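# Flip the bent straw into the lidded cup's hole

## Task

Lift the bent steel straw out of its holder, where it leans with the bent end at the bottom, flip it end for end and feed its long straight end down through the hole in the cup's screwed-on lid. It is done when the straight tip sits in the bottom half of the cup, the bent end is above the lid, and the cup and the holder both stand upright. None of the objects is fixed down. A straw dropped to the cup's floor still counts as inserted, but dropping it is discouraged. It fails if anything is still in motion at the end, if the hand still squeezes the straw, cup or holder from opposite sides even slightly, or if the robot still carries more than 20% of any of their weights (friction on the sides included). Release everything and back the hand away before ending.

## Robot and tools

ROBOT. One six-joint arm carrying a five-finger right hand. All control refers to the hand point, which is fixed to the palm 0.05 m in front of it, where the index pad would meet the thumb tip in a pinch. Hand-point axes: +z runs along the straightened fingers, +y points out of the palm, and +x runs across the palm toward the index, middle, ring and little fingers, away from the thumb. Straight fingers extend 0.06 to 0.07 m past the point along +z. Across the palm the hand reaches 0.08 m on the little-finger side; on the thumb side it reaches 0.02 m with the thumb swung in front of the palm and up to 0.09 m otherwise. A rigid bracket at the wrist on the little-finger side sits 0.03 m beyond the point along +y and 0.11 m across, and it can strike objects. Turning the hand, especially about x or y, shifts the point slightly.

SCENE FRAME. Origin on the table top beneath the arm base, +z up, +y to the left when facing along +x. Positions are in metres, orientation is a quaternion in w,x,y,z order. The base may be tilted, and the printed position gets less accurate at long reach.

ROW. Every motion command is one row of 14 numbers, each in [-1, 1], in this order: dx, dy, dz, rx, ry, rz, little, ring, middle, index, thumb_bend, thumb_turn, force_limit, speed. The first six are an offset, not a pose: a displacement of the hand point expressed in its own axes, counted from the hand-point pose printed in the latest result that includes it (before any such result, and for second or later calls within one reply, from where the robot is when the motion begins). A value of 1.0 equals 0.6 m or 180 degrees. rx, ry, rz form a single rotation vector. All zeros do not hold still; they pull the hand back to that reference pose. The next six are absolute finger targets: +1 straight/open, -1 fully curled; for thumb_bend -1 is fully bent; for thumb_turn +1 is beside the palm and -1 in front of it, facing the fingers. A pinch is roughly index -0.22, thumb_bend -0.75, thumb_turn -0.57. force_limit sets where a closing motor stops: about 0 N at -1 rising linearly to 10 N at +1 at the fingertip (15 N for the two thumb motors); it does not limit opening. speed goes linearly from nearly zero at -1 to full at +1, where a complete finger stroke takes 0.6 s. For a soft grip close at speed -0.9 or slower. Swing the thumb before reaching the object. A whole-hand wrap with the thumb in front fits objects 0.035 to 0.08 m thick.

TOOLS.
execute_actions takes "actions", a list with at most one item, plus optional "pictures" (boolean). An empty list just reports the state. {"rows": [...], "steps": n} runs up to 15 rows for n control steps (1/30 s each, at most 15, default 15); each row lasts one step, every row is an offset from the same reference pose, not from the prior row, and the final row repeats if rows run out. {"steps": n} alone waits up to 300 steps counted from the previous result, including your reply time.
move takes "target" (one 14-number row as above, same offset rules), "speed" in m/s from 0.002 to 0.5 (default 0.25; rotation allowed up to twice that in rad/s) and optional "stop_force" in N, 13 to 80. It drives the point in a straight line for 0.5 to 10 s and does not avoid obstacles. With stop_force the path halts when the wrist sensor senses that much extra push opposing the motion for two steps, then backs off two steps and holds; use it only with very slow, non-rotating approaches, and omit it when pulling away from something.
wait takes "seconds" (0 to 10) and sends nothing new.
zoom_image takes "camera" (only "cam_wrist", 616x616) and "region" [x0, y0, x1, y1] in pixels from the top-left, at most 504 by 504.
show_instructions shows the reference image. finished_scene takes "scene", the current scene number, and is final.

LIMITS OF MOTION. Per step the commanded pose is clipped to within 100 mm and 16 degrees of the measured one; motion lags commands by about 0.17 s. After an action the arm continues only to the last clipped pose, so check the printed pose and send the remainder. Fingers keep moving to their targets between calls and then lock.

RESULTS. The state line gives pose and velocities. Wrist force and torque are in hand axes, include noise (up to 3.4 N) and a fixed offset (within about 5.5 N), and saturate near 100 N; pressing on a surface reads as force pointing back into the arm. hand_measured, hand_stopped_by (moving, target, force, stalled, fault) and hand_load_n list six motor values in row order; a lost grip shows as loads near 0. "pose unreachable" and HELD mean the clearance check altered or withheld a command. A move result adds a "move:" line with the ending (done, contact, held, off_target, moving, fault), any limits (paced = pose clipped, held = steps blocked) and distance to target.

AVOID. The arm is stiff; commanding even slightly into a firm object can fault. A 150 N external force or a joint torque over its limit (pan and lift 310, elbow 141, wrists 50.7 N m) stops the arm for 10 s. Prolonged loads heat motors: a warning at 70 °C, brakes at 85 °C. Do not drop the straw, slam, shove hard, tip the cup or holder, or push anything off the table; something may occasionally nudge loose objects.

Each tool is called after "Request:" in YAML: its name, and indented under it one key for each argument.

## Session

Request:
execute_actions:
  actions: []

Scene clock: 0.00 s of 5600.00 s.
end_effector_position=(+0.4710, -0.0115, +0.3213) hand_measured=(+1.000, +1.000, +1.000, +1.000, +1.000, +1.000) hand_load_n=(+0.0, +0.0, +0.0, +0.0, +0.0, +0.0) hand_stopped_by=(target, target, target, target, target, target) hand_force_limit=0.00 hand_speed=-0.80 end_effector_quat_wxyz=(+0.106, +0.482, +0.870, -0.014) end_effector_velocity=(-0.000, -0.000, -0.000) end_effector_angular_velocity=(+0.000, +0.000, -0.000)
Joint positions: [-0.434 -1.718  2.149  0.925  1.607 -1.027]
Joint velocities: [-0.  0.  0. -0.  0. -0.]
Wrist force (N, on the end effector, along its own x y z axes, offset not removed): no reading
Wrist torque (N m, same axes, about the end effector's origin, offset not removed): no reading
Hand target: +0.471, -0.011, +0.321; +0.106, +0.482, +0.870, -0.014

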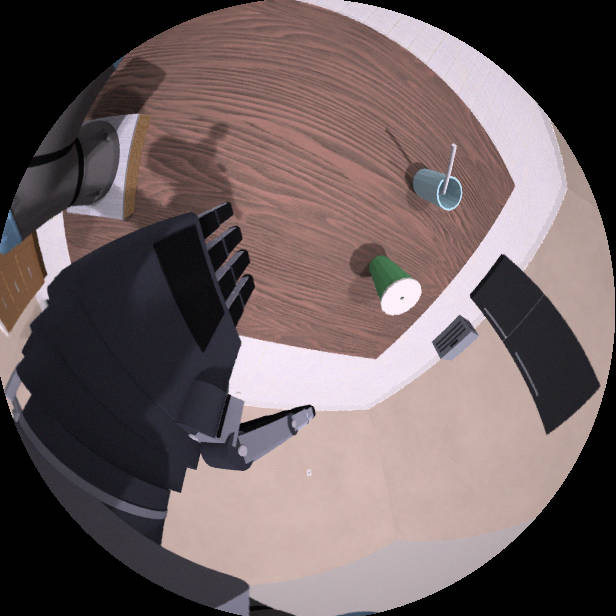

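Request:
move:
  target: [-0.077,0.537,0.04,0,0,0,1,1,1,1,1,1,0,0]

Scene clock: 10.07 s of 5600.00 s.
end_effector_position=(+0.7697, +0.1195, +0.3318) hand_measured=(+1.000, +1.000, +1.000, +1.000, +1.000, +1.000) hand_load_n=(+0.0, +0.0, +0.0, +0.0, +0.0, +0.0) hand_stopped_by=(target, target, target, target, target, target) hand_force_limit=0.00 hand_speed=0.00 end_effector_quat_wxyz=(+0.106, +0.482, +0.870, -0.014) end_effector_velocity=(+0.002, +0.001, -0.001) end_effector_angular_velocity=(-0.000, +0.001, -0.000)
Joint positions: [-0.012 -1.187  1.533  1.044  1.691 -0.612]
Joint velocities: [ 0.001  0.005 -0.006  0.002  0.001  0.001]
Wrist force (N, on the end effector, along its own x y z axes, offset not removed): [-2.7 -0.7 -3.5]
Wrist torque (N m, same axes, about the end effector's origin, offset not removed): [0.24 0.42 -0.38]
Hand target: +0.770, +0.120, +0.332; +0.106, +0.482, +0.870, -0.014
Off the commanded pose: 0.000 m, 0 deg.
After step 90, 5.17 s passed at rest.
move: done

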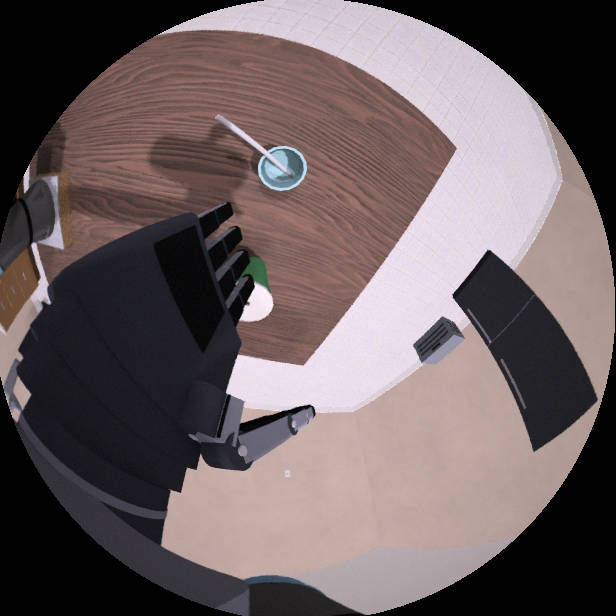

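Request:
move:
  target: [0.33,0.045,-0.012,0.378,-0.115,0.677,1,1,1,0.5,-0.75,-0.57,0,0]
  speed: 0.3

Request:
move:
  target: [0.195,0,0.195,0,0,0,1,1,1,0.5,-0.75,-0.57,0,0]
  speed: 0.15

Request:
move:
  target: [0,0.06,0,0,0,0,1,1,1,0.5,-0.75,-0.57,0,0]
  speed: 0.08

Scene clock: 33.60 s of 5600.00 s.
end_effector_position=(+0.6896, +0.3002, +0.3016) hand_measured=(+1.000, +1.000, +1.000, +0.500, -0.750, -0.570) hand_load_n=(+0.0, +0.0, +0.0, +0.0, +0.0, +0.0) hand_stopped_by=(target, target, target, target, target, target) hand_force_limit=0.00 hand_speed=0.00 end_effector_quat_wxyz=(-0.052, +0.915, -0.123, -0.380) end_effector_velocity=(-0.000, +0.001, +0.001) end_effector_angular_velocity=(-0.003, -0.000, -0.010)
Joint positions: [ 0.168 -0.631  0.994  1.95   1.287  1.865]
Joint velocities: [-0.001 -0.002  0.001 -0.002 -0.005  0.009]
Wrist force (N, on the end effector, along its own x y z axes, offset not removed): [-0.1 1.3 -1.1]
Wrist torque (N m, same axes, about the end effector's origin, offset not removed): [0.45 -0.02 -0.05]
Hand target: +0.690, +0.300, +0.302; -0.052, +0.915, -0.123, -0.380
Off the commanded pose: 0.000 m, 0 deg.
After step 90, 15.93 s passed at rest.
move: done

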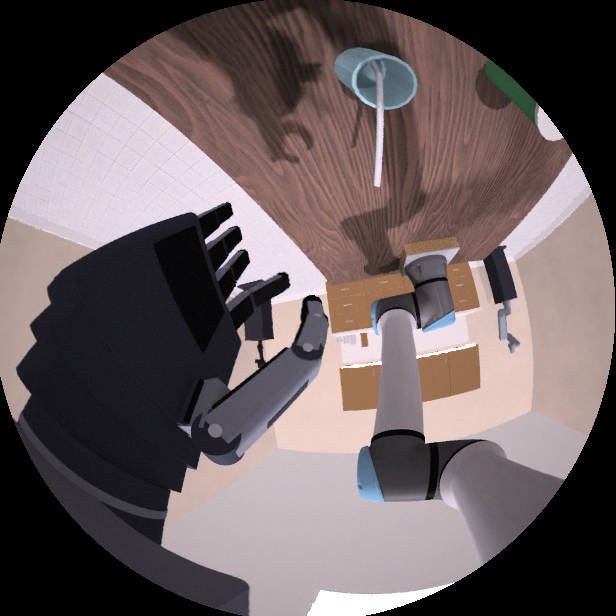

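Scene clock: 35.20 s of 5600.00 s.
end_effector_position=(+0.6892, +0.3006, +0.1362) hand_measured=(+1.000, +1.000, +1.000, +0.500, -0.750, -0.570) hand_load_n=(+0.0, +0.0, +0.0, +0.0, +0.0, +0.0) hand_stopped_by=(target, target, target, target, target, target) hand_force_limit=0.00 hand_speed=0.00 end_effector_quat_wxyz=(-0.052, +0.915, -0.123, -0.380) end_effector_velocity=(-0.000, +0.000, -0.002) end_effector_angular_velocity=(+0.000, -0.000, +0.000)
Joint positions: [ 0.168 -0.492  1.035  1.769  1.286  1.865]
Joint velocities: [ 0.     0.002 -0.    -0.002 -0.     0.   ]
Wrist force (N, on the end effector, along its own x y z axes, offset not removed): [-1.9 -0.2 -1.6]
Wrist torque (N m, same axes, about the end effector's origin, offset not removed): [0.21 0.10 -0.28]
Hand target: +0.689, +0.301, +0.136; -0.052, +0.915, -0.123, -0.380
Off the commanded pose: 0.000 m, 0 deg.
move: done

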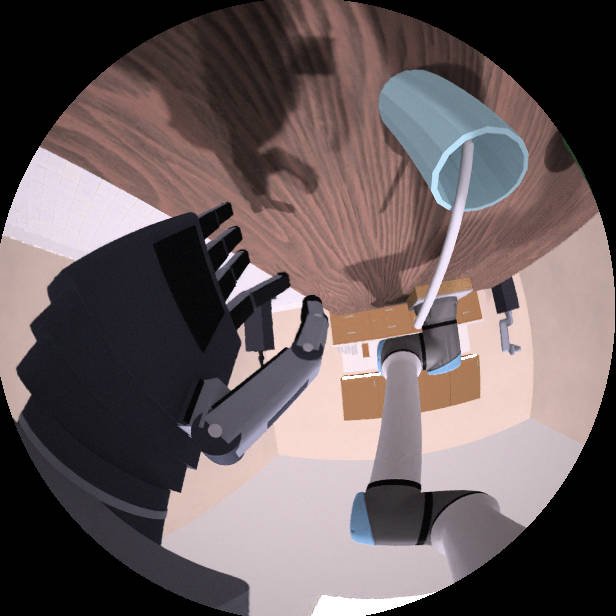

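Scene clock: 36.07 s of 5600.00 s.
end_effector_position=(+0.6797, +0.2660, +0.1362) hand_measured=(+1.000, +1.000, +1.000, +0.500, -0.750, -0.570) hand_load_n=(+0.0, +0.0, +0.0, +0.0, +0.0, +0.0) hand_stopped_by=(target, target, target, target, target, target) hand_force_limit=0.00 hand_speed=0.00 end_effector_quat_wxyz=(-0.052, +0.915, -0.123, -0.380) end_effector_velocity=(-0.001, -0.001, +0.000) end_effector_angular_velocity=(+0.000, -0.000, +0.001)
Joint positions: [ 0.132 -0.523  1.103  1.74   1.311  1.838]
Joint velocities: [-0.001 -0.002  0.004 -0.002  0.001 -0.002]
Wrist force (N, on the end effector, along its own x y z axes, offset not removed): [-2.3 -1.0 -2.9]
Wrist torque (N m, same axes, about the end effector's origin, offset not removed): [0.18 0.34 -0.32]
Hand target: +0.680, +0.266, +0.136; -0.052, +0.915, -0.123, -0.380
Off the commanded pose: 0.000 m, 0 deg.
move: done

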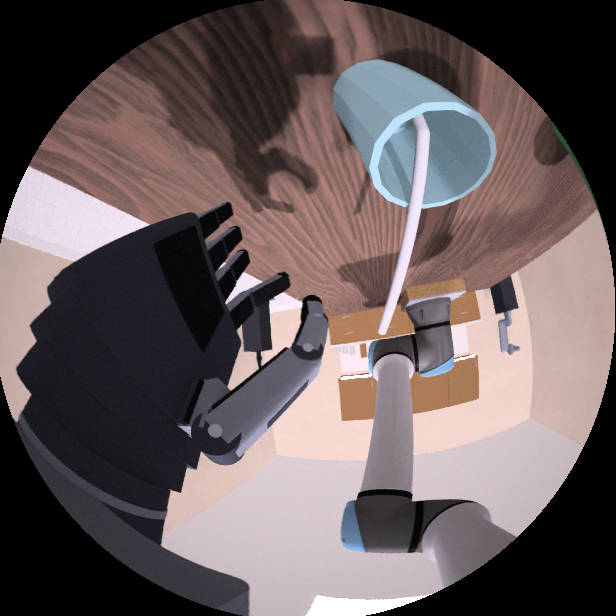

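Request:
move:
  target: [0.085,0.02,-0.065,0,0.08,0,1,1,1,0.5,-0.75,-0.57,0,0]
  speed: 0.08

Request:
move:
  target: [0,0.05,0,0,0,0,1,1,1,0.5,-0.75,-0.57,0,0]
  speed: 0.05

Scene clock: 51.90 s of 5600.00 s.
end_effector_position=(+0.7377, +0.2377, +0.1275) hand_measured=(+1.000, +1.000, +1.000, +0.500, -0.750, -0.570) hand_load_n=(+0.0, +0.0, +0.0, +0.0, +0.0, +0.0) hand_stopped_by=(target, target, target, target, target, target) hand_force_limit=0.00 hand_speed=0.00 end_effector_quat_wxyz=(-0.036, +0.956, -0.128, -0.263) end_effector_velocity=(+0.002, -0.001, -0.001) end_effector_angular_velocity=(-0.002, -0.007, +0.000)
Joint positions: [ 0.114 -0.543  1.018  1.602  1.393  1.877]
Joint velocities: [-0.    -0.    -0.002 -0.005  0.003  0.001]
Wrist force (N, on the end effector, along its own x y z axes, offset not removed): [-1.7 -0.2 0.1]
Wrist torque (N m, same axes, about the end effector's origin, offset not removed): [0.10 0.12 -0.21]
Hand target: +0.738, +0.238, +0.127; -0.036, +0.956, -0.128, -0.263
Off the commanded pose: 0.000 m, 0 deg.
After step 90, 10.90 s passed at rest.
move: done

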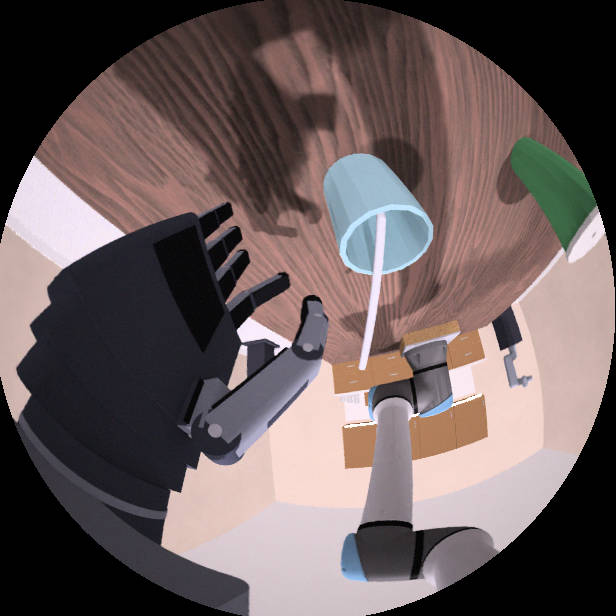

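Scene clock: 52.87 s of 5600.00 s.
end_effector_position=(+0.7298, +0.2089, +0.1275) hand_measured=(+1.000, +1.000, +1.000, +0.500, -0.750, -0.570) hand_load_n=(+0.0, +0.0, +0.0, +0.0, +0.0, +0.0) hand_stopped_by=(target, target, target, target, target, target) hand_force_limit=0.00 hand_speed=0.00 end_effector_quat_wxyz=(-0.036, +0.956, -0.128, -0.263) end_effector_velocity=(-0.001, -0.001, +0.000) end_effector_angular_velocity=(-0.000, +0.000, +0.001)
Joint positions: [ 0.084 -0.568  1.07   1.579  1.408  1.849]
Joint velocities: [-0.001 -0.002  0.004 -0.001  0.001 -0.002]
Wrist force (N, on the end effector, along its own x y z axes, offset not removed): [-1.6 0.4 -3.1]
Wrist torque (N m, same axes, about the end effector's origin, offset not removed): [0.46 0.27 -0.24]
Hand target: +0.730, +0.209, +0.127; -0.036, +0.956, -0.128, -0.263
Off the commanded pose: 0.000 m, 0 deg.
move: done

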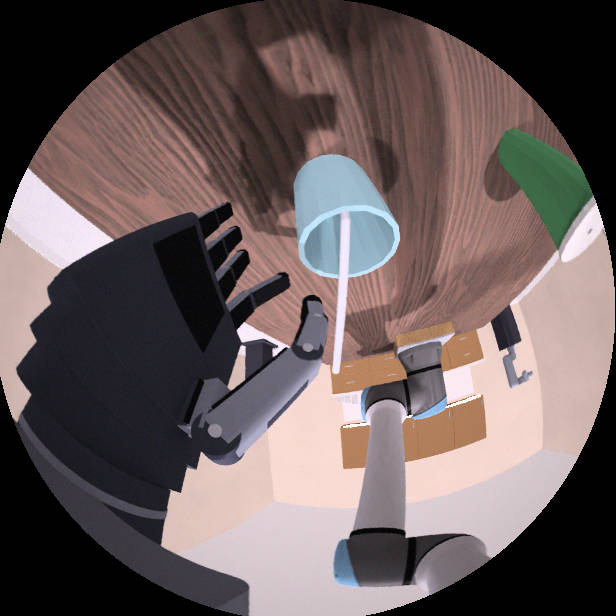

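Request:
move:
  target: [-0.008,0.045,0,0,0,0.03,1,1,1,0.5,-0.75,-0.57,0,0]
  speed: 0.04

Request:
move:
  target: [-0.004,0,0.014,0,0,0,1,1,1,-0.35,-0.75,-0.57,0.4,-0.85]
  speed: 0.03

Request:
zoom_image:
  camera: "cam_wrist"
  region: [200,180,440,420]

Scene clock: 65.47 s of 5600.00 s.
end_effector_position=(+0.7187, +0.1841, +0.1299) hand_measured=(+1.000, +1.000, +1.000, +0.500, -0.750, -0.570) hand_load_n=(+0.0, +0.0, +0.0, +0.0, +0.0, +0.0) hand_stopped_by=(target, target, target, target, target, target) hand_force_limit=0.00 hand_speed=0.00 end_effector_quat_wxyz=(-0.024, +0.948, -0.173, -0.265) end_effector_velocity=(-0.002, -0.001, -0.001) end_effector_angular_velocity=(-0.003, +0.004, -0.004)
Joint positions: [ 0.052 -0.59   1.117  1.559  1.423  1.915]
Joint velocities: [-0.001 -0.     0.005 -0.001  0.001  0.004]
Wrist force (N, on the end effector, along its own x y z axes, offset not removed): [0.4 1.8 -0.1]
Wrist torque (N m, same axes, about the end effector's origin, offset not removed): [0.42 -0.16 -0.11]
Hand target: +0.719, +0.184, +0.130; -0.024, +0.948, -0.173, -0.265
Off the commanded pose: 0.000 m, 0 deg.
After step 90, 8.13 s passed at rest.
move: done

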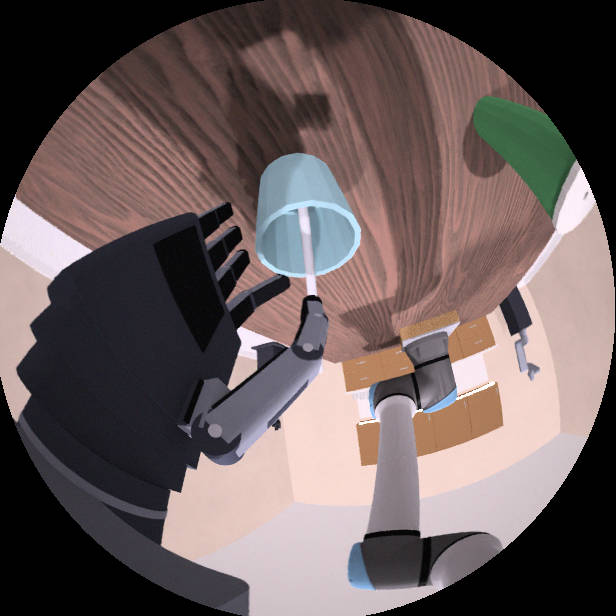

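Scene clock: 68.70 s of 5600.00 s.
end_effector_position=(+0.7126, +0.1860, +0.1239) hand_measured=(+1.000, +1.000, +1.000, -0.238, -0.750, -0.570) hand_load_n=(+0.0, +0.0, +0.0, +9.5, +0.5, -0.5) hand_stopped_by=(target, target, target, force, target, target) hand_force_limit=0.40 hand_speed=-0.85 end_effector_quat_wxyz=(-0.024, +0.948, -0.173, -0.265) end_effector_velocity=(+0.000, +0.000, +0.000) end_effector_angular_velocity=(+0.000, -0.001, -0.000)
Joint positions: [ 0.054 -0.593  1.135  1.544  1.422  1.917]
Joint velocities: [ 0.    -0.    -0.001  0.    -0.     0.   ]
Wrist force (N, on the end effector, along its own x y z axes, offset not removed): [-1.4 1.6 -0.8]
Wrist torque (N m, same axes, about the end effector's origin, offset not removed): [0.53 0.17 -0.20]
Hand target: +0.713, +0.186, +0.124; -0.024, +0.948, -0.173, -0.265
Off the commanded pose: 0.000 m, 0 deg.
move: done

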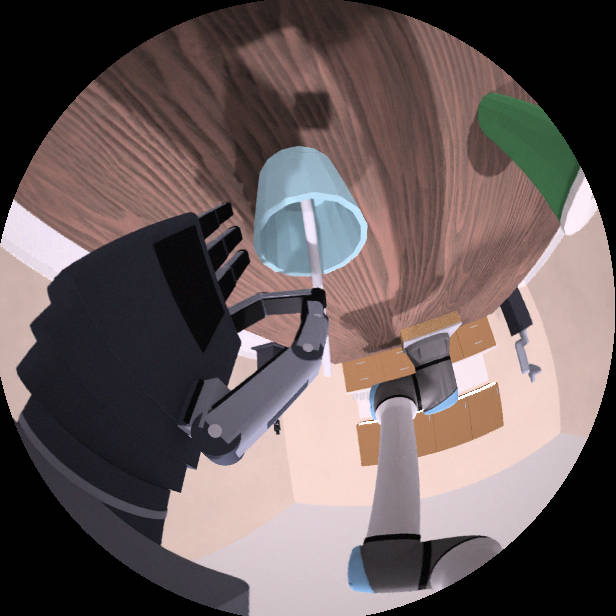

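Region (200, 180, 440, 420) of cam_wrist's 616x616 image, scaled by 2.100, with more detail than that image has.

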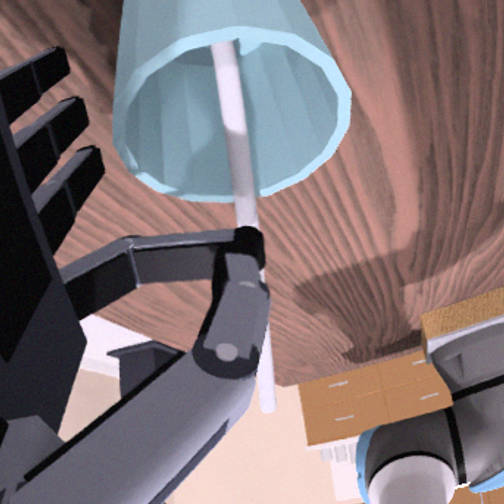

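Request:
move:
  target: [0,-0.01,-0.01,0,0,0,1,1,1,0.55,-0.75,-0.57,0.4,-0.5]

Request:
move:
  target: [-0.004,0.02,0.042,0,0,0,1,1,1,0.55,-0.75,-0.57,0.4,-0.5]
  speed: 0.03

Request:
move:
  target: [0,0,0,0,0,0,1,1,1,-0.35,-0.75,-0.57,0.4,-0.85]

Scene clock: 77.97 s of 5600.00 s.
end_effector_position=(+0.7176, +0.1908, +0.1288) hand_measured=(+1.000, +1.000, +1.000, +0.550, -0.750, -0.570) hand_load_n=(+0.0, +0.0, +0.0, +0.0, +0.0, +0.0) hand_stopped_by=(target, target, target, target, target, target) hand_force_limit=0.40 hand_speed=-0.50 end_effector_quat_wxyz=(-0.024, +0.948, -0.173, -0.265) end_effector_velocity=(-0.000, +0.000, -0.001) end_effector_angular_velocity=(+0.000, +0.001, +0.000)
Joint positions: [ 0.059 -0.588  1.115  1.558  1.419  1.922]
Joint velocities: [ 0.     0.001  0.001  0.    -0.     0.   ]
Wrist force (N, on the end effector, along its own x y z axes, offset not removed): [0.9 0.0 -1.4]
Wrist torque (N m, same axes, about the end effector's origin, offset not removed): [0.20 -0.13 -0.12]
Hand target: +0.718, +0.191, +0.129; -0.024, +0.948, -0.173, -0.265
Off the commanded pose: 0.000 m, 0 deg.
After step 90, 5.03 s passed at rest.
move: done

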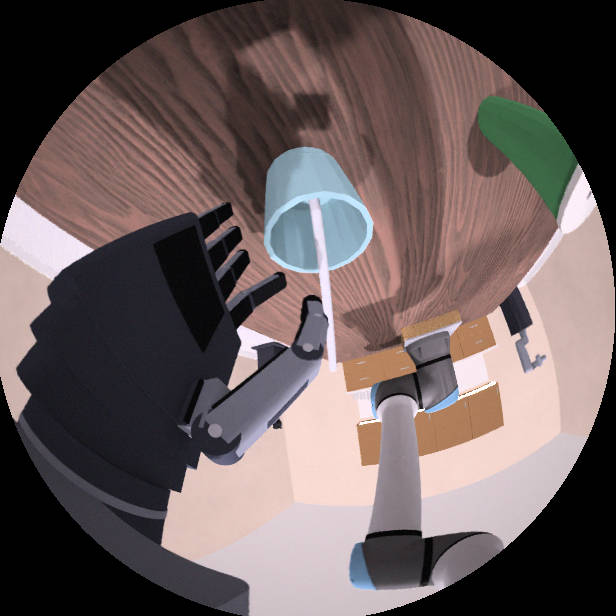

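Scene clock: 79.23 s of 5600.00 s.
end_effector_position=(+0.6993, +0.1838, +0.1090) hand_measured=(+1.000, +1.000, +1.000, +0.550, -0.750, -0.570) hand_load_n=(+0.0, +0.0, +0.0, +0.0, +0.0, +0.0) hand_stopped_by=(target, target, target, target, target, target) hand_force_limit=0.40 hand_speed=-0.50 end_effector_quat_wxyz=(-0.024, +0.948, -0.173, -0.265) end_effector_velocity=(-0.001, -0.000, +0.000) end_effector_angular_velocity=(+0.000, -0.002, -0.000)
Joint positions: [ 0.052 -0.6    1.18   1.506  1.423  1.915]
Joint velocities: [-0.001 -0.002  0.003 -0.003  0.    -0.   ]
Wrist force (N, on the end effector, along its own x y z axes, offset not removed): [-0.4 -0.4 0.0]
Wrist torque (N m, same axes, about the end effector's origin, offset not removed): [0.14 -0.13 -0.25]
Hand target: +0.699, +0.184, +0.109; -0.024, +0.948, -0.173, -0.265
Off the commanded pose: 0.000 m, 0 deg.
move: done

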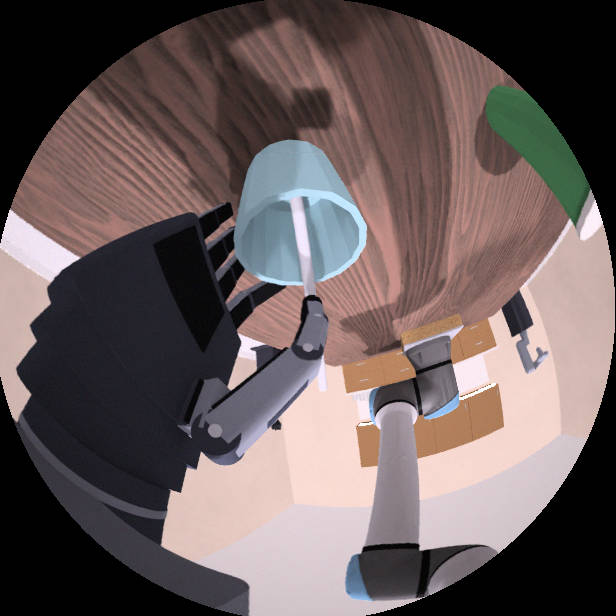

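Scene clock: 82.17 s of 5600.00 s.
end_effector_position=(+0.6993, +0.1838, +0.1090) hand_measured=(+1.000, +1.000, +1.000, -0.114, -0.750, -0.570) hand_load_n=(+0.0, +0.0, +0.0, +7.0, +0.5, +0.0) hand_stopped_by=(target, target, target, force, target, target) hand_force_limit=0.40 hand_speed=-0.85 end_effector_quat_wxyz=(-0.024, +0.948, -0.173, -0.265) end_effector_velocity=(-0.000, +0.001, +0.001) end_effector_angular_velocity=(+0.000, -0.001, +0.001)
Joint positions: [ 0.052 -0.6    1.18   1.506  1.423  1.915]
Joint velocities: [ 0.001 -0.001  0.     0.    -0.    -0.   ]
Wrist force (N, on the end effector, along its own x y z axes, offset not removed): [-3.1 1.6 -0.1]
Wrist torque (N m, same axes, about the end effector's origin, offset not removed): [0.41 0.24 -0.32]
Hand target: +0.699, +0.184, +0.109; -0.024, +0.948, -0.173, -0.265
Off the commanded pose: 0.000 m, 0 deg.
move: done

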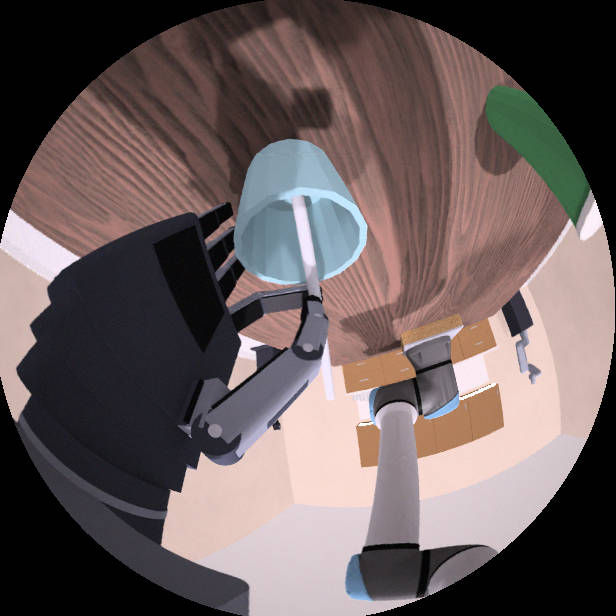

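Request:
move:
  target: [-0.185,0.01,-0.215,0,0,0,1,1,1,-0.37,-0.75,-0.57,0.6,-0.9]
  speed: 0.06

Request:
move:
  target: [0.138,0.29,-0.067,0.096,0.73,-0.103,1,1,1,-0.37,-0.75,-0.57,0.6,-0.9]
  speed: 0.2

Scene clock: 96.43 s of 5600.00 s.
end_effector_position=(+0.6722, +0.1955, +0.2766) hand_measured=(+1.000, +1.000, +1.000, -0.116, -0.750, -0.570) hand_load_n=(+0.0, +0.0, +0.0, +5.5, +2.0, +2.0) hand_stopped_by=(target, target, target, force, target, target) hand_force_limit=0.60 hand_speed=-0.90 end_effector_quat_wxyz=(-0.024, +0.948, -0.173, -0.265) end_effector_velocity=(-0.000, +0.001, +0.001) end_effector_angular_velocity=(+0.000, +0.001, +0.001)
Joint positions: [ 0.067 -0.779  1.193  1.67   1.416  1.928]
Joint velocities: [ 0.001 -0.    -0.001  0.002 -0.    -0.   ]
Wrist force (N, on the end effector, along its own x y z axes, offset not removed): [-0.8 0.3 -1.1]
Wrist torque (N m, same axes, about the end effector's origin, offset not removed): [0.31 0.05 -0.26]
Hand target: +0.672, +0.196, +0.277; -0.024, +0.948, -0.173, -0.265
Off the commanded pose: 0.000 m, 0 deg.
After step 90, 8.03 s passed at rest.
move: done

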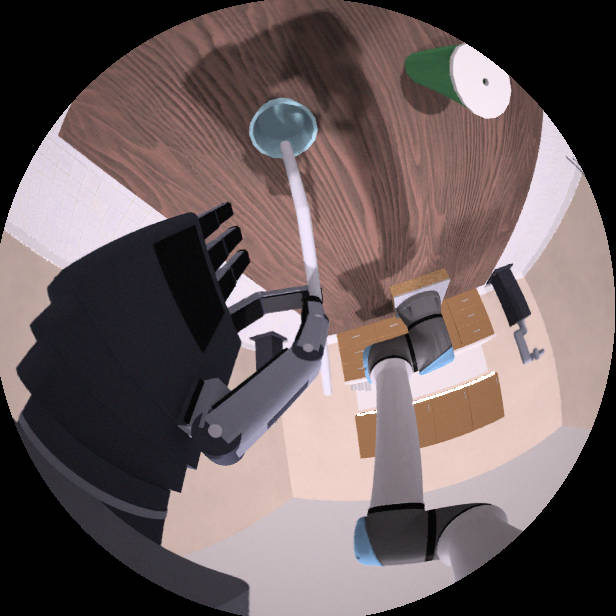

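Scene clock: 102.73 s of 5600.00 s.
end_effector_position=(+0.6989, +0.0004, +0.2773) hand_measured=(+1.000, +1.000, +1.000, -0.116, -0.748, -0.570) hand_load_n=(+0.0, +0.0, +0.0, +5.5, +2.0, +2.0) hand_stopped_by=(target, target, target, force, target, target) hand_force_limit=0.60 hand_speed=-0.90 end_effector_quat_wxyz=(+0.001, +0.631, -0.001, +0.776) end_effector_velocity=(+0.000, -0.001, +0.000) end_effector_angular_velocity=(-0.002, -0.013, +0.002)
Joint positions: [-0.241 -1.492  2.459 -1.185  1.309  1.626]
Joint velocities: [-0.002  0.006  0.005 -0.024 -0.003  0.003]
Wrist force (N, on the end effector, along its own x y z axes, offset not removed): [-2.1 -1.5 -2.0]
Wrist torque (N m, same axes, about the end effector's origin, offset not removed): [0.10 0.23 -0.34]
Hand target: +0.699, +0.000, +0.277; +0.001, +0.630, -0.000, +0.776
Off the commanded pose: 0.000 m, 0 deg.
move: done

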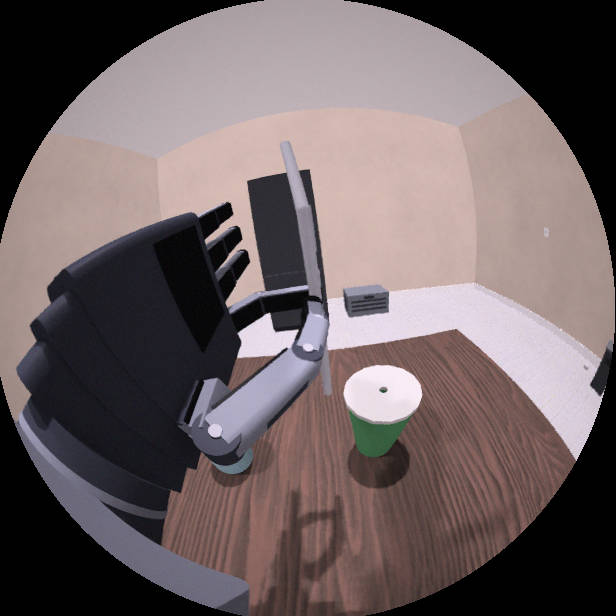

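Request:
move:
  target: [-0.055,0.125,0.034,0,0,0,1,1,1,-0.39,-0.75,-0.57,0.6,-0.9]
  speed: 0.08

Request:
zoom_image:
  camera: "cam_wrist"
  region: [250,300,410,460]

Scene clock: 115.67 s of 5600.00 s.
end_effector_position=(+0.7254, -0.0746, +0.2492) hand_measured=(+1.000, +1.000, +1.000, -0.124, -0.748, -0.570) hand_load_n=(+0.0, +0.0, +0.0, +8.5, +3.0, +2.5) hand_stopped_by=(target, target, target, force, target, target) hand_force_limit=0.60 hand_speed=-0.90 end_effector_quat_wxyz=(+0.001, +0.631, -0.001, +0.776) end_effector_velocity=(+0.001, -0.002, +0.001) end_effector_angular_velocity=(-0.001, -0.002, +0.000)
Joint positions: [-0.391 -1.399  2.436 -1.265  1.163  1.661]
Joint velocities: [-0.003  0.001 -0.001 -0.002 -0.003  0.001]
Wrist force (N, on the end effector, along its own x y z axes, offset not removed): [-1.9 0.4 -1.8]
Wrist torque (N m, same axes, about the end effector's origin, offset not removed): [0.32 0.17 -0.25]
Hand target: +0.725, -0.075, +0.249; +0.001, +0.631, -0.001, +0.776
Off the commanded pose: 0.000 m, 0 deg.
After step 90, 8.47 s passed at rest.
move: done

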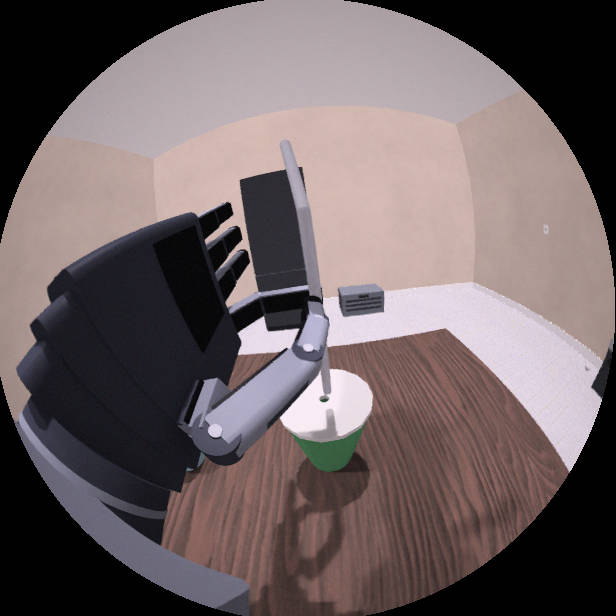

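Region (250, 300, 410, 460) of cam_wrist's 616x616 image, scaled by 3.150, with more detail than that image has.

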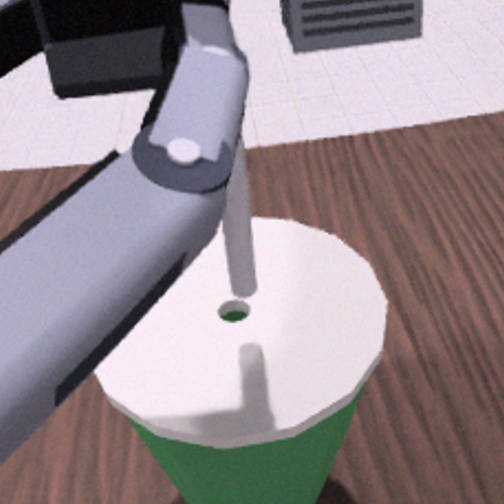

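Request:
move:
  target: [-0.023,-0.007,0.012,0,0,0,1,1,1,-0.39,-0.75,-0.57,0.6,-0.9]
  speed: 0.03

Request:
zoom_image:
  camera: "cam_wrist"
  region: [280,340,380,440]

Scene clock: 124.33 s of 5600.00 s.
end_effector_position=(+0.7351, -0.0705, +0.2373) hand_measured=(+1.000, +1.000, +1.000, -0.124, -0.748, -0.570) hand_load_n=(+0.0, +0.0, +0.0, +8.5, +3.0, +2.5) hand_stopped_by=(target, target, target, force, target, target) hand_force_limit=0.60 hand_speed=-0.90 end_effector_quat_wxyz=(+0.001, +0.631, -0.001, +0.776) end_effector_velocity=(+0.001, +0.001, -0.000) end_effector_angular_velocity=(-0.001, -0.002, +0.000)
Joint positions: [-0.373 -1.36   2.422 -1.289  1.18   1.657]
Joint velocities: [ 0.002  0.002 -0.001 -0.002  0.002 -0.001]
Wrist force (N, on the end effector, along its own x y z axes, offset not removed): [0.3 -0.2 -1.9]
Wrist torque (N m, same axes, about the end effector's origin, offset not removed): [0.26 -0.11 -0.15]
Hand target: +0.735, -0.070, +0.237; +0.001, +0.631, -0.001, +0.776
Off the commanded pose: 0.000 m, 0 deg.
After step 90, 4.80 s passed at rest.
move: done

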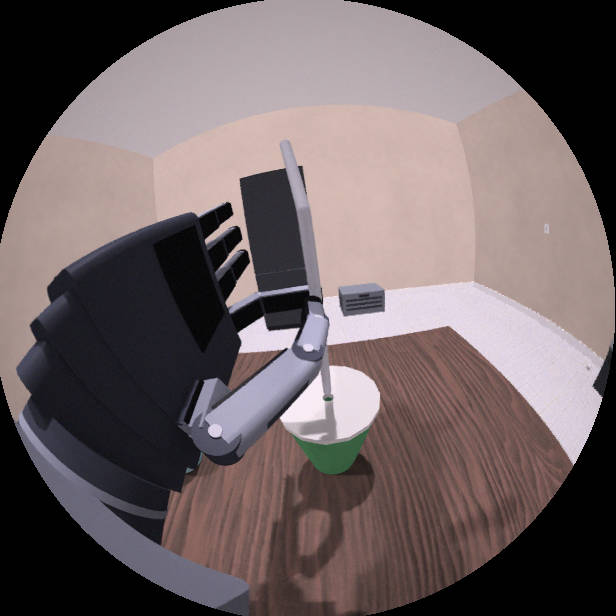

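Region (280, 340, 380, 440) of cam_wrist's 616x616 image, scaled by 5.040, with more detail than that image has.

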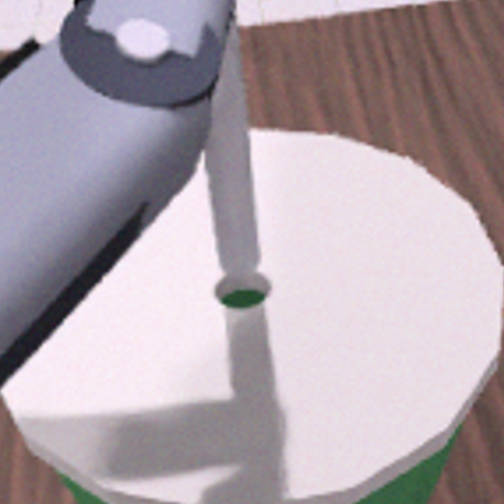

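Request:
move:
  target: [-0.021,0,-0.0025,0,0,0,1,1,1,-0.39,-0.75,-0.57,0.6,-0.9]
  speed: 0.01

Request:
zoom_image:
  camera: "cam_wrist"
  region: [280,340,380,440]

Scene clock: 141.07 s of 5600.00 s.
end_effector_position=(+0.7362, -0.0705, +0.2248) hand_measured=(+1.000, +1.000, +1.000, -0.124, -0.748, -0.570) hand_load_n=(+0.0, +0.0, +0.0, +8.5, +3.0, +2.5) hand_stopped_by=(target, target, target, force, target, target) hand_force_limit=0.60 hand_speed=-0.90 end_effector_quat_wxyz=(+0.001, +0.631, -0.001, +0.776) end_effector_velocity=(+0.000, +0.000, -0.001) end_effector_angular_velocity=(-0.000, -0.001, +0.001)
Joint positions: [-0.372 -1.331  2.425 -1.321  1.181  1.657]
Joint velocities: [ 0.001  0.004 -0.    -0.004 -0.     0.   ]
Wrist force (N, on the end effector, along its own x y z axes, offset not removed): [-2.6 0.0 -1.2]
Wrist torque (N m, same axes, about the end effector's origin, offset not removed): [0.25 0.33 -0.30]
Hand target: +0.736, -0.070, +0.225; +0.001, +0.631, -0.001, +0.776
Off the commanded pose: 0.000 m, 0 deg.
After step 90, 12.27 s passed at rest.
move: done

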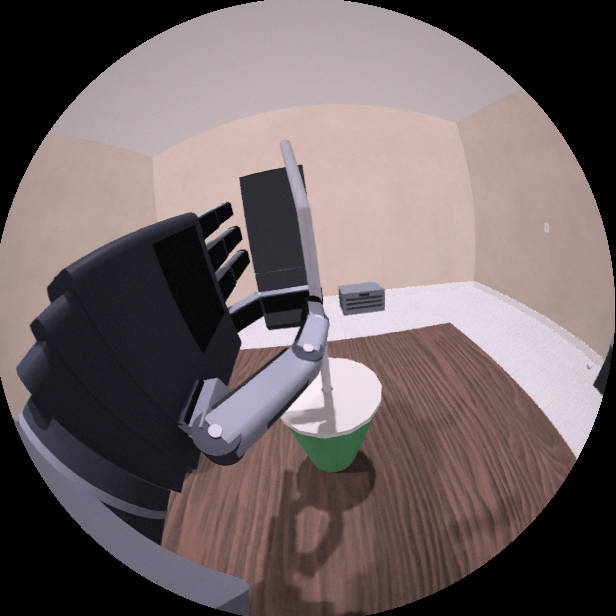

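Region (280, 340, 380, 440) of cam_wrist's 616x616 image, scaled by 5.040, with more detail than that image has.

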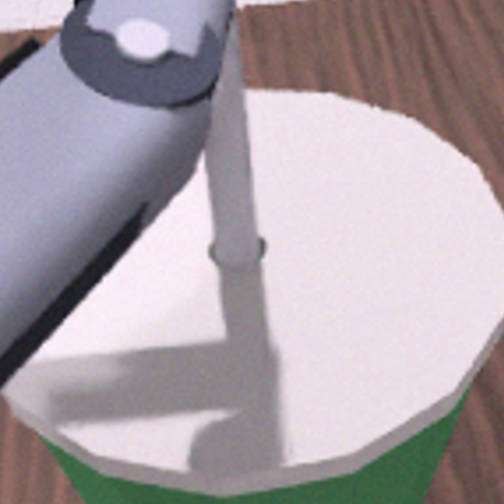

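Request:
move:
  target: [-0.02,0,-0.001,0,0,0,1,1,1,-0.39,-0.75,-0.57,0.6,-0.9]
  speed: 0.01

Request:
zoom_image:
  camera: "cam_wrist"
  region: [280,340,380,440]

Scene clock: 148.97 s of 5600.00 s.
end_effector_position=(+0.7381, -0.0705, +0.2130) hand_measured=(+1.000, +1.000, +1.000, -0.124, -0.748, -0.570) hand_load_n=(+0.0, +0.0, +0.0, +8.5, +3.0, +2.5) hand_stopped_by=(target, target, target, force, target, target) hand_force_limit=0.60 hand_speed=-0.90 end_effector_quat_wxyz=(+0.001, +0.631, -0.001, +0.776) end_effector_velocity=(+0.000, -0.000, -0.003) end_effector_angular_velocity=(+0.001, +0.001, -0.000)
Joint positions: [-0.371 -1.303  2.426 -1.35   1.183  1.656]
Joint velocities: [ 0.     0.005  0.    -0.004  0.     0.   ]
Wrist force (N, on the end effector, along its own x y z axes, offset not removed): [-3.1 1.1 -2.2]
Wrist torque (N m, same axes, about the end effector's origin, offset not removed): [0.50 0.39 -0.24]
Hand target: +0.738, -0.070, +0.213; +0.001, +0.631, -0.001, +0.776
Off the commanded pose: 0.000 m, 0 deg.
After step 90, 3.50 s passed at rest.
move: done

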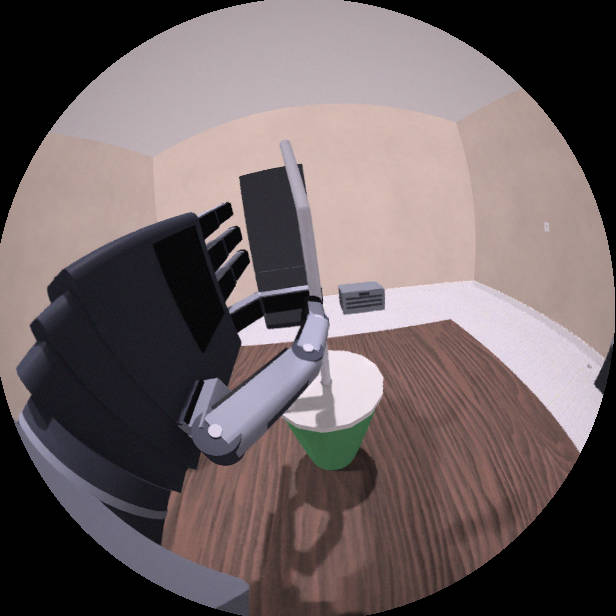

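Region (280, 340, 380, 440) of cam_wrist's 616x616 image, scaled by 5.040, with more detail than that image has.

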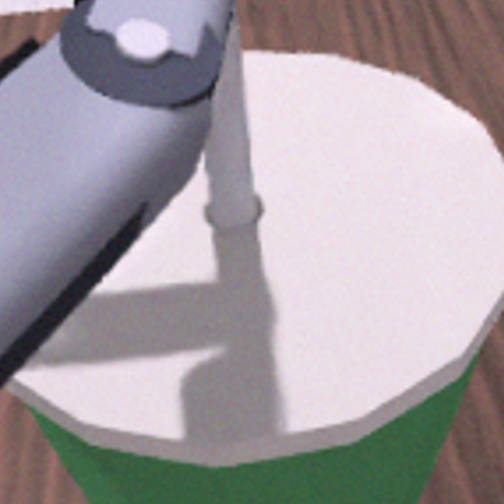

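Request:
move:
  target: [-0.1,0,-0.013,0,-0.02,0,1,1,1,-0.39,-0.75,-0.57,0.6,-0.9]
  speed: 0.015
  stop_force: 13

Request:
move:
  target: [0,0,0,0,0,0,1,1,1,-0.09,-0.75,-0.57,0.5,-0.994]

Request:
wait:
  seconds: 3

Scene clock: 161.70 s of 5600.00 s.
end_effector_position=(+0.7427, -0.0705, +0.1528) hand_measured=(+1.000, +1.000, +1.000, -0.124, -0.748, -0.570) hand_load_n=(+0.0, +0.0, +0.0, +8.5, +3.0, +2.5) hand_stopped_by=(target, target, target, force, target, target) hand_force_limit=0.60 hand_speed=-0.90 end_effector_quat_wxyz=(+0.001, +0.655, -0.001, +0.756) end_effector_velocity=(+0.001, -0.000, -0.002) end_effector_angular_velocity=(-0.000, +0.001, +0.000)
Joint positions: [-0.367 -1.196  2.414 -1.377  1.182  1.63 ]
Joint velocities: [ 0.     0.004 -0.001 -0.001 -0.    -0.001]
Wrist force (N, on the end effector, along its own x y z axes, offset not removed): [-0.4 1.1 -1.5]
Wrist torque (N m, same axes, about the end effector's origin, offset not removed): [0.42 0.00 -0.09]
Hand target: +0.743, -0.070, +0.153; +0.001, +0.655, -0.001, +0.756
Off the commanded pose: 0.000 m, 0 deg.
After step 90, 5.47 s passed at rest.
move: done

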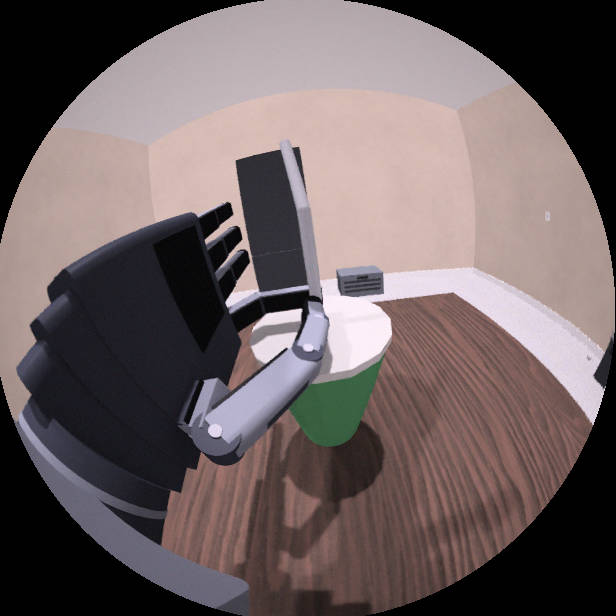

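Scene clock: 162.20 s of 5600.00 s.
end_effector_position=(+0.7427, -0.0705, +0.1527) hand_measured=(+1.000, +1.000, +1.000, -0.122, -0.748, -0.570) hand_load_n=(+0.0, +0.0, +0.0, +7.0, +2.5, +2.5) hand_stopped_by=(target, target, target, moving, target, target) hand_force_limit=0.50 hand_speed=-0.99 end_effector_quat_wxyz=(+0.001, +0.655, -0.001, +0.756) end_effector_velocity=(+0.000, -0.000, -0.000) end_effector_angular_velocity=(+0.000, +0.001, -0.000)
Joint positions: [-0.367 -1.196  2.414 -1.377  1.182  1.63 ]
Joint velocities: [-0.     0.001 -0.    -0.    -0.     0.   ]
Wrist force (N, on the end effector, along its own x y z axes, offset not removed): [-2.0 -0.7 -0.2]
Wrist torque (N m, same axes, about the end effector's origin, offset not removed): [0.07 0.18 -0.30]
Hand target: +0.743, -0.070, +0.153; +0.001, +0.655, -0.001, +0.756
Off the commanded pose: 0.000 m, 0 deg.
move: done

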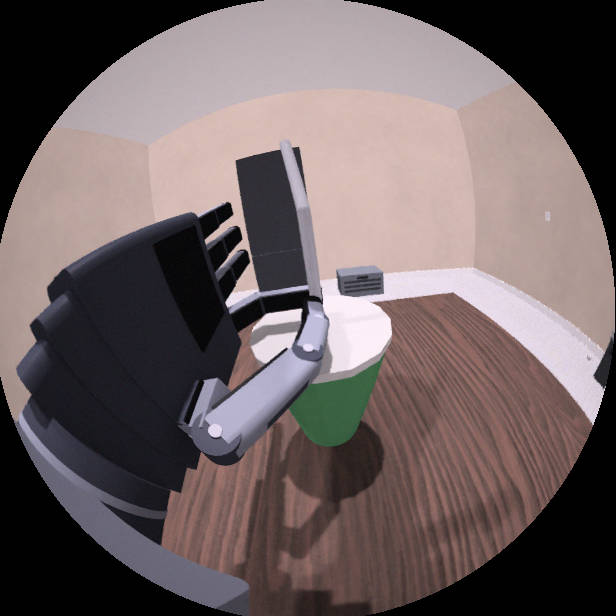

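Scene clock: 165.20 s of 5600.00 s.
end_effector_position=(+0.7427, -0.0705, +0.1528) hand_measured=(+1.000, +1.000, +1.000, -0.092, -0.750, -0.570) hand_load_n=(+0.0, +0.0, +0.0, +0.5, +0.0, +0.0) hand_stopped_by=(target, target, target, moving, target, target) hand_force_limit=0.50 hand_speed=-0.99 end_effector_quat_wxyz=(+0.001, +0.655, -0.001, +0.756) end_effector_velocity=(-0.000, -0.000, -0.001) end_effector_angular_velocity=(+0.001, +0.001, -0.000)
Joint positions: [-0.367 -1.196  2.414 -1.377  1.182  1.63 ]
Joint velocities: [-0.     0.001  0.    -0.     0.     0.   ]
Wrist force (N, on the end effector, along its own x y z axes, offset not removed): [-1.6 0.4 -1.8]
Wrist torque (N m, same axes, about the end effector's origin, offset not removed): [0.29 0.23 -0.19]
Hand target: +0.743, -0.070, +0.153; +0.001, +0.655, -0.001, +0.756
Off the commanded pose: 0.000 m, 0 deg.
Steps of this call (steps 1 to 90: nothing new was sent). Readings (end_effector_position | what the end effector reports):
1: (+0.7427, -0.0705, +0.1527) | hand_measured=(+1.000, +1.000, +1.000, -0.120, -0.748, -0.570) hand_load_n=(+0.0, +0.0, +0.0, +7.0, +2.5, +2.5) hand_stopped_by=(target, target, target, moving, target, target) hand_force_limit=0.50 hand_speed=-0.99
2: (+0.7427, -0.0705, +0.1527) | hand_measured=(+1.000, +1.000, +1.000, -0.120, -0.748, -0.570) hand_load_n=(+0.0, +0.0, +0.0, +6.5, +2.5, +2.5) hand_stopped_by=(target, target, target, moving, target, target) hand_force_limit=0.50 hand_speed=-0.99
4: (+0.7427, -0.0705, +0.1527) | hand_measured=(+1.000, +1.000, +1.000, -0.120, -0.748, -0.570) hand_load_n=(+0.0, +0.0, +0.0, +6.5, +2.5, +2.5) hand_stopped_by=(target, target, target, moving, target, target) hand_force_limit=0.50 hand_speed=-0.99
8: (+0.7427, -0.0705, +0.1527) | hand_measured=(+1.000, +1.000, +1.000, -0.118, -0.748, -0.570) hand_load_n=(+0.0, +0.0, +0.0, +6.0, +2.5, +2.5) hand_stopped_by=(target, target, target, moving, target, target) hand_force_limit=0.50 hand_speed=-0.99
90: the state above

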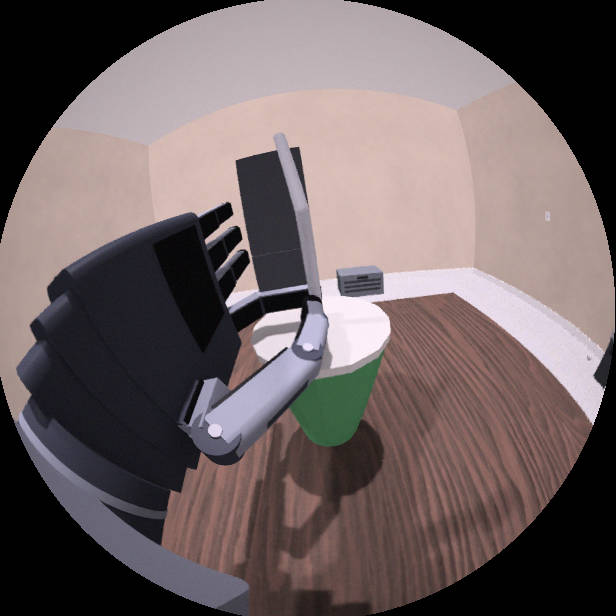

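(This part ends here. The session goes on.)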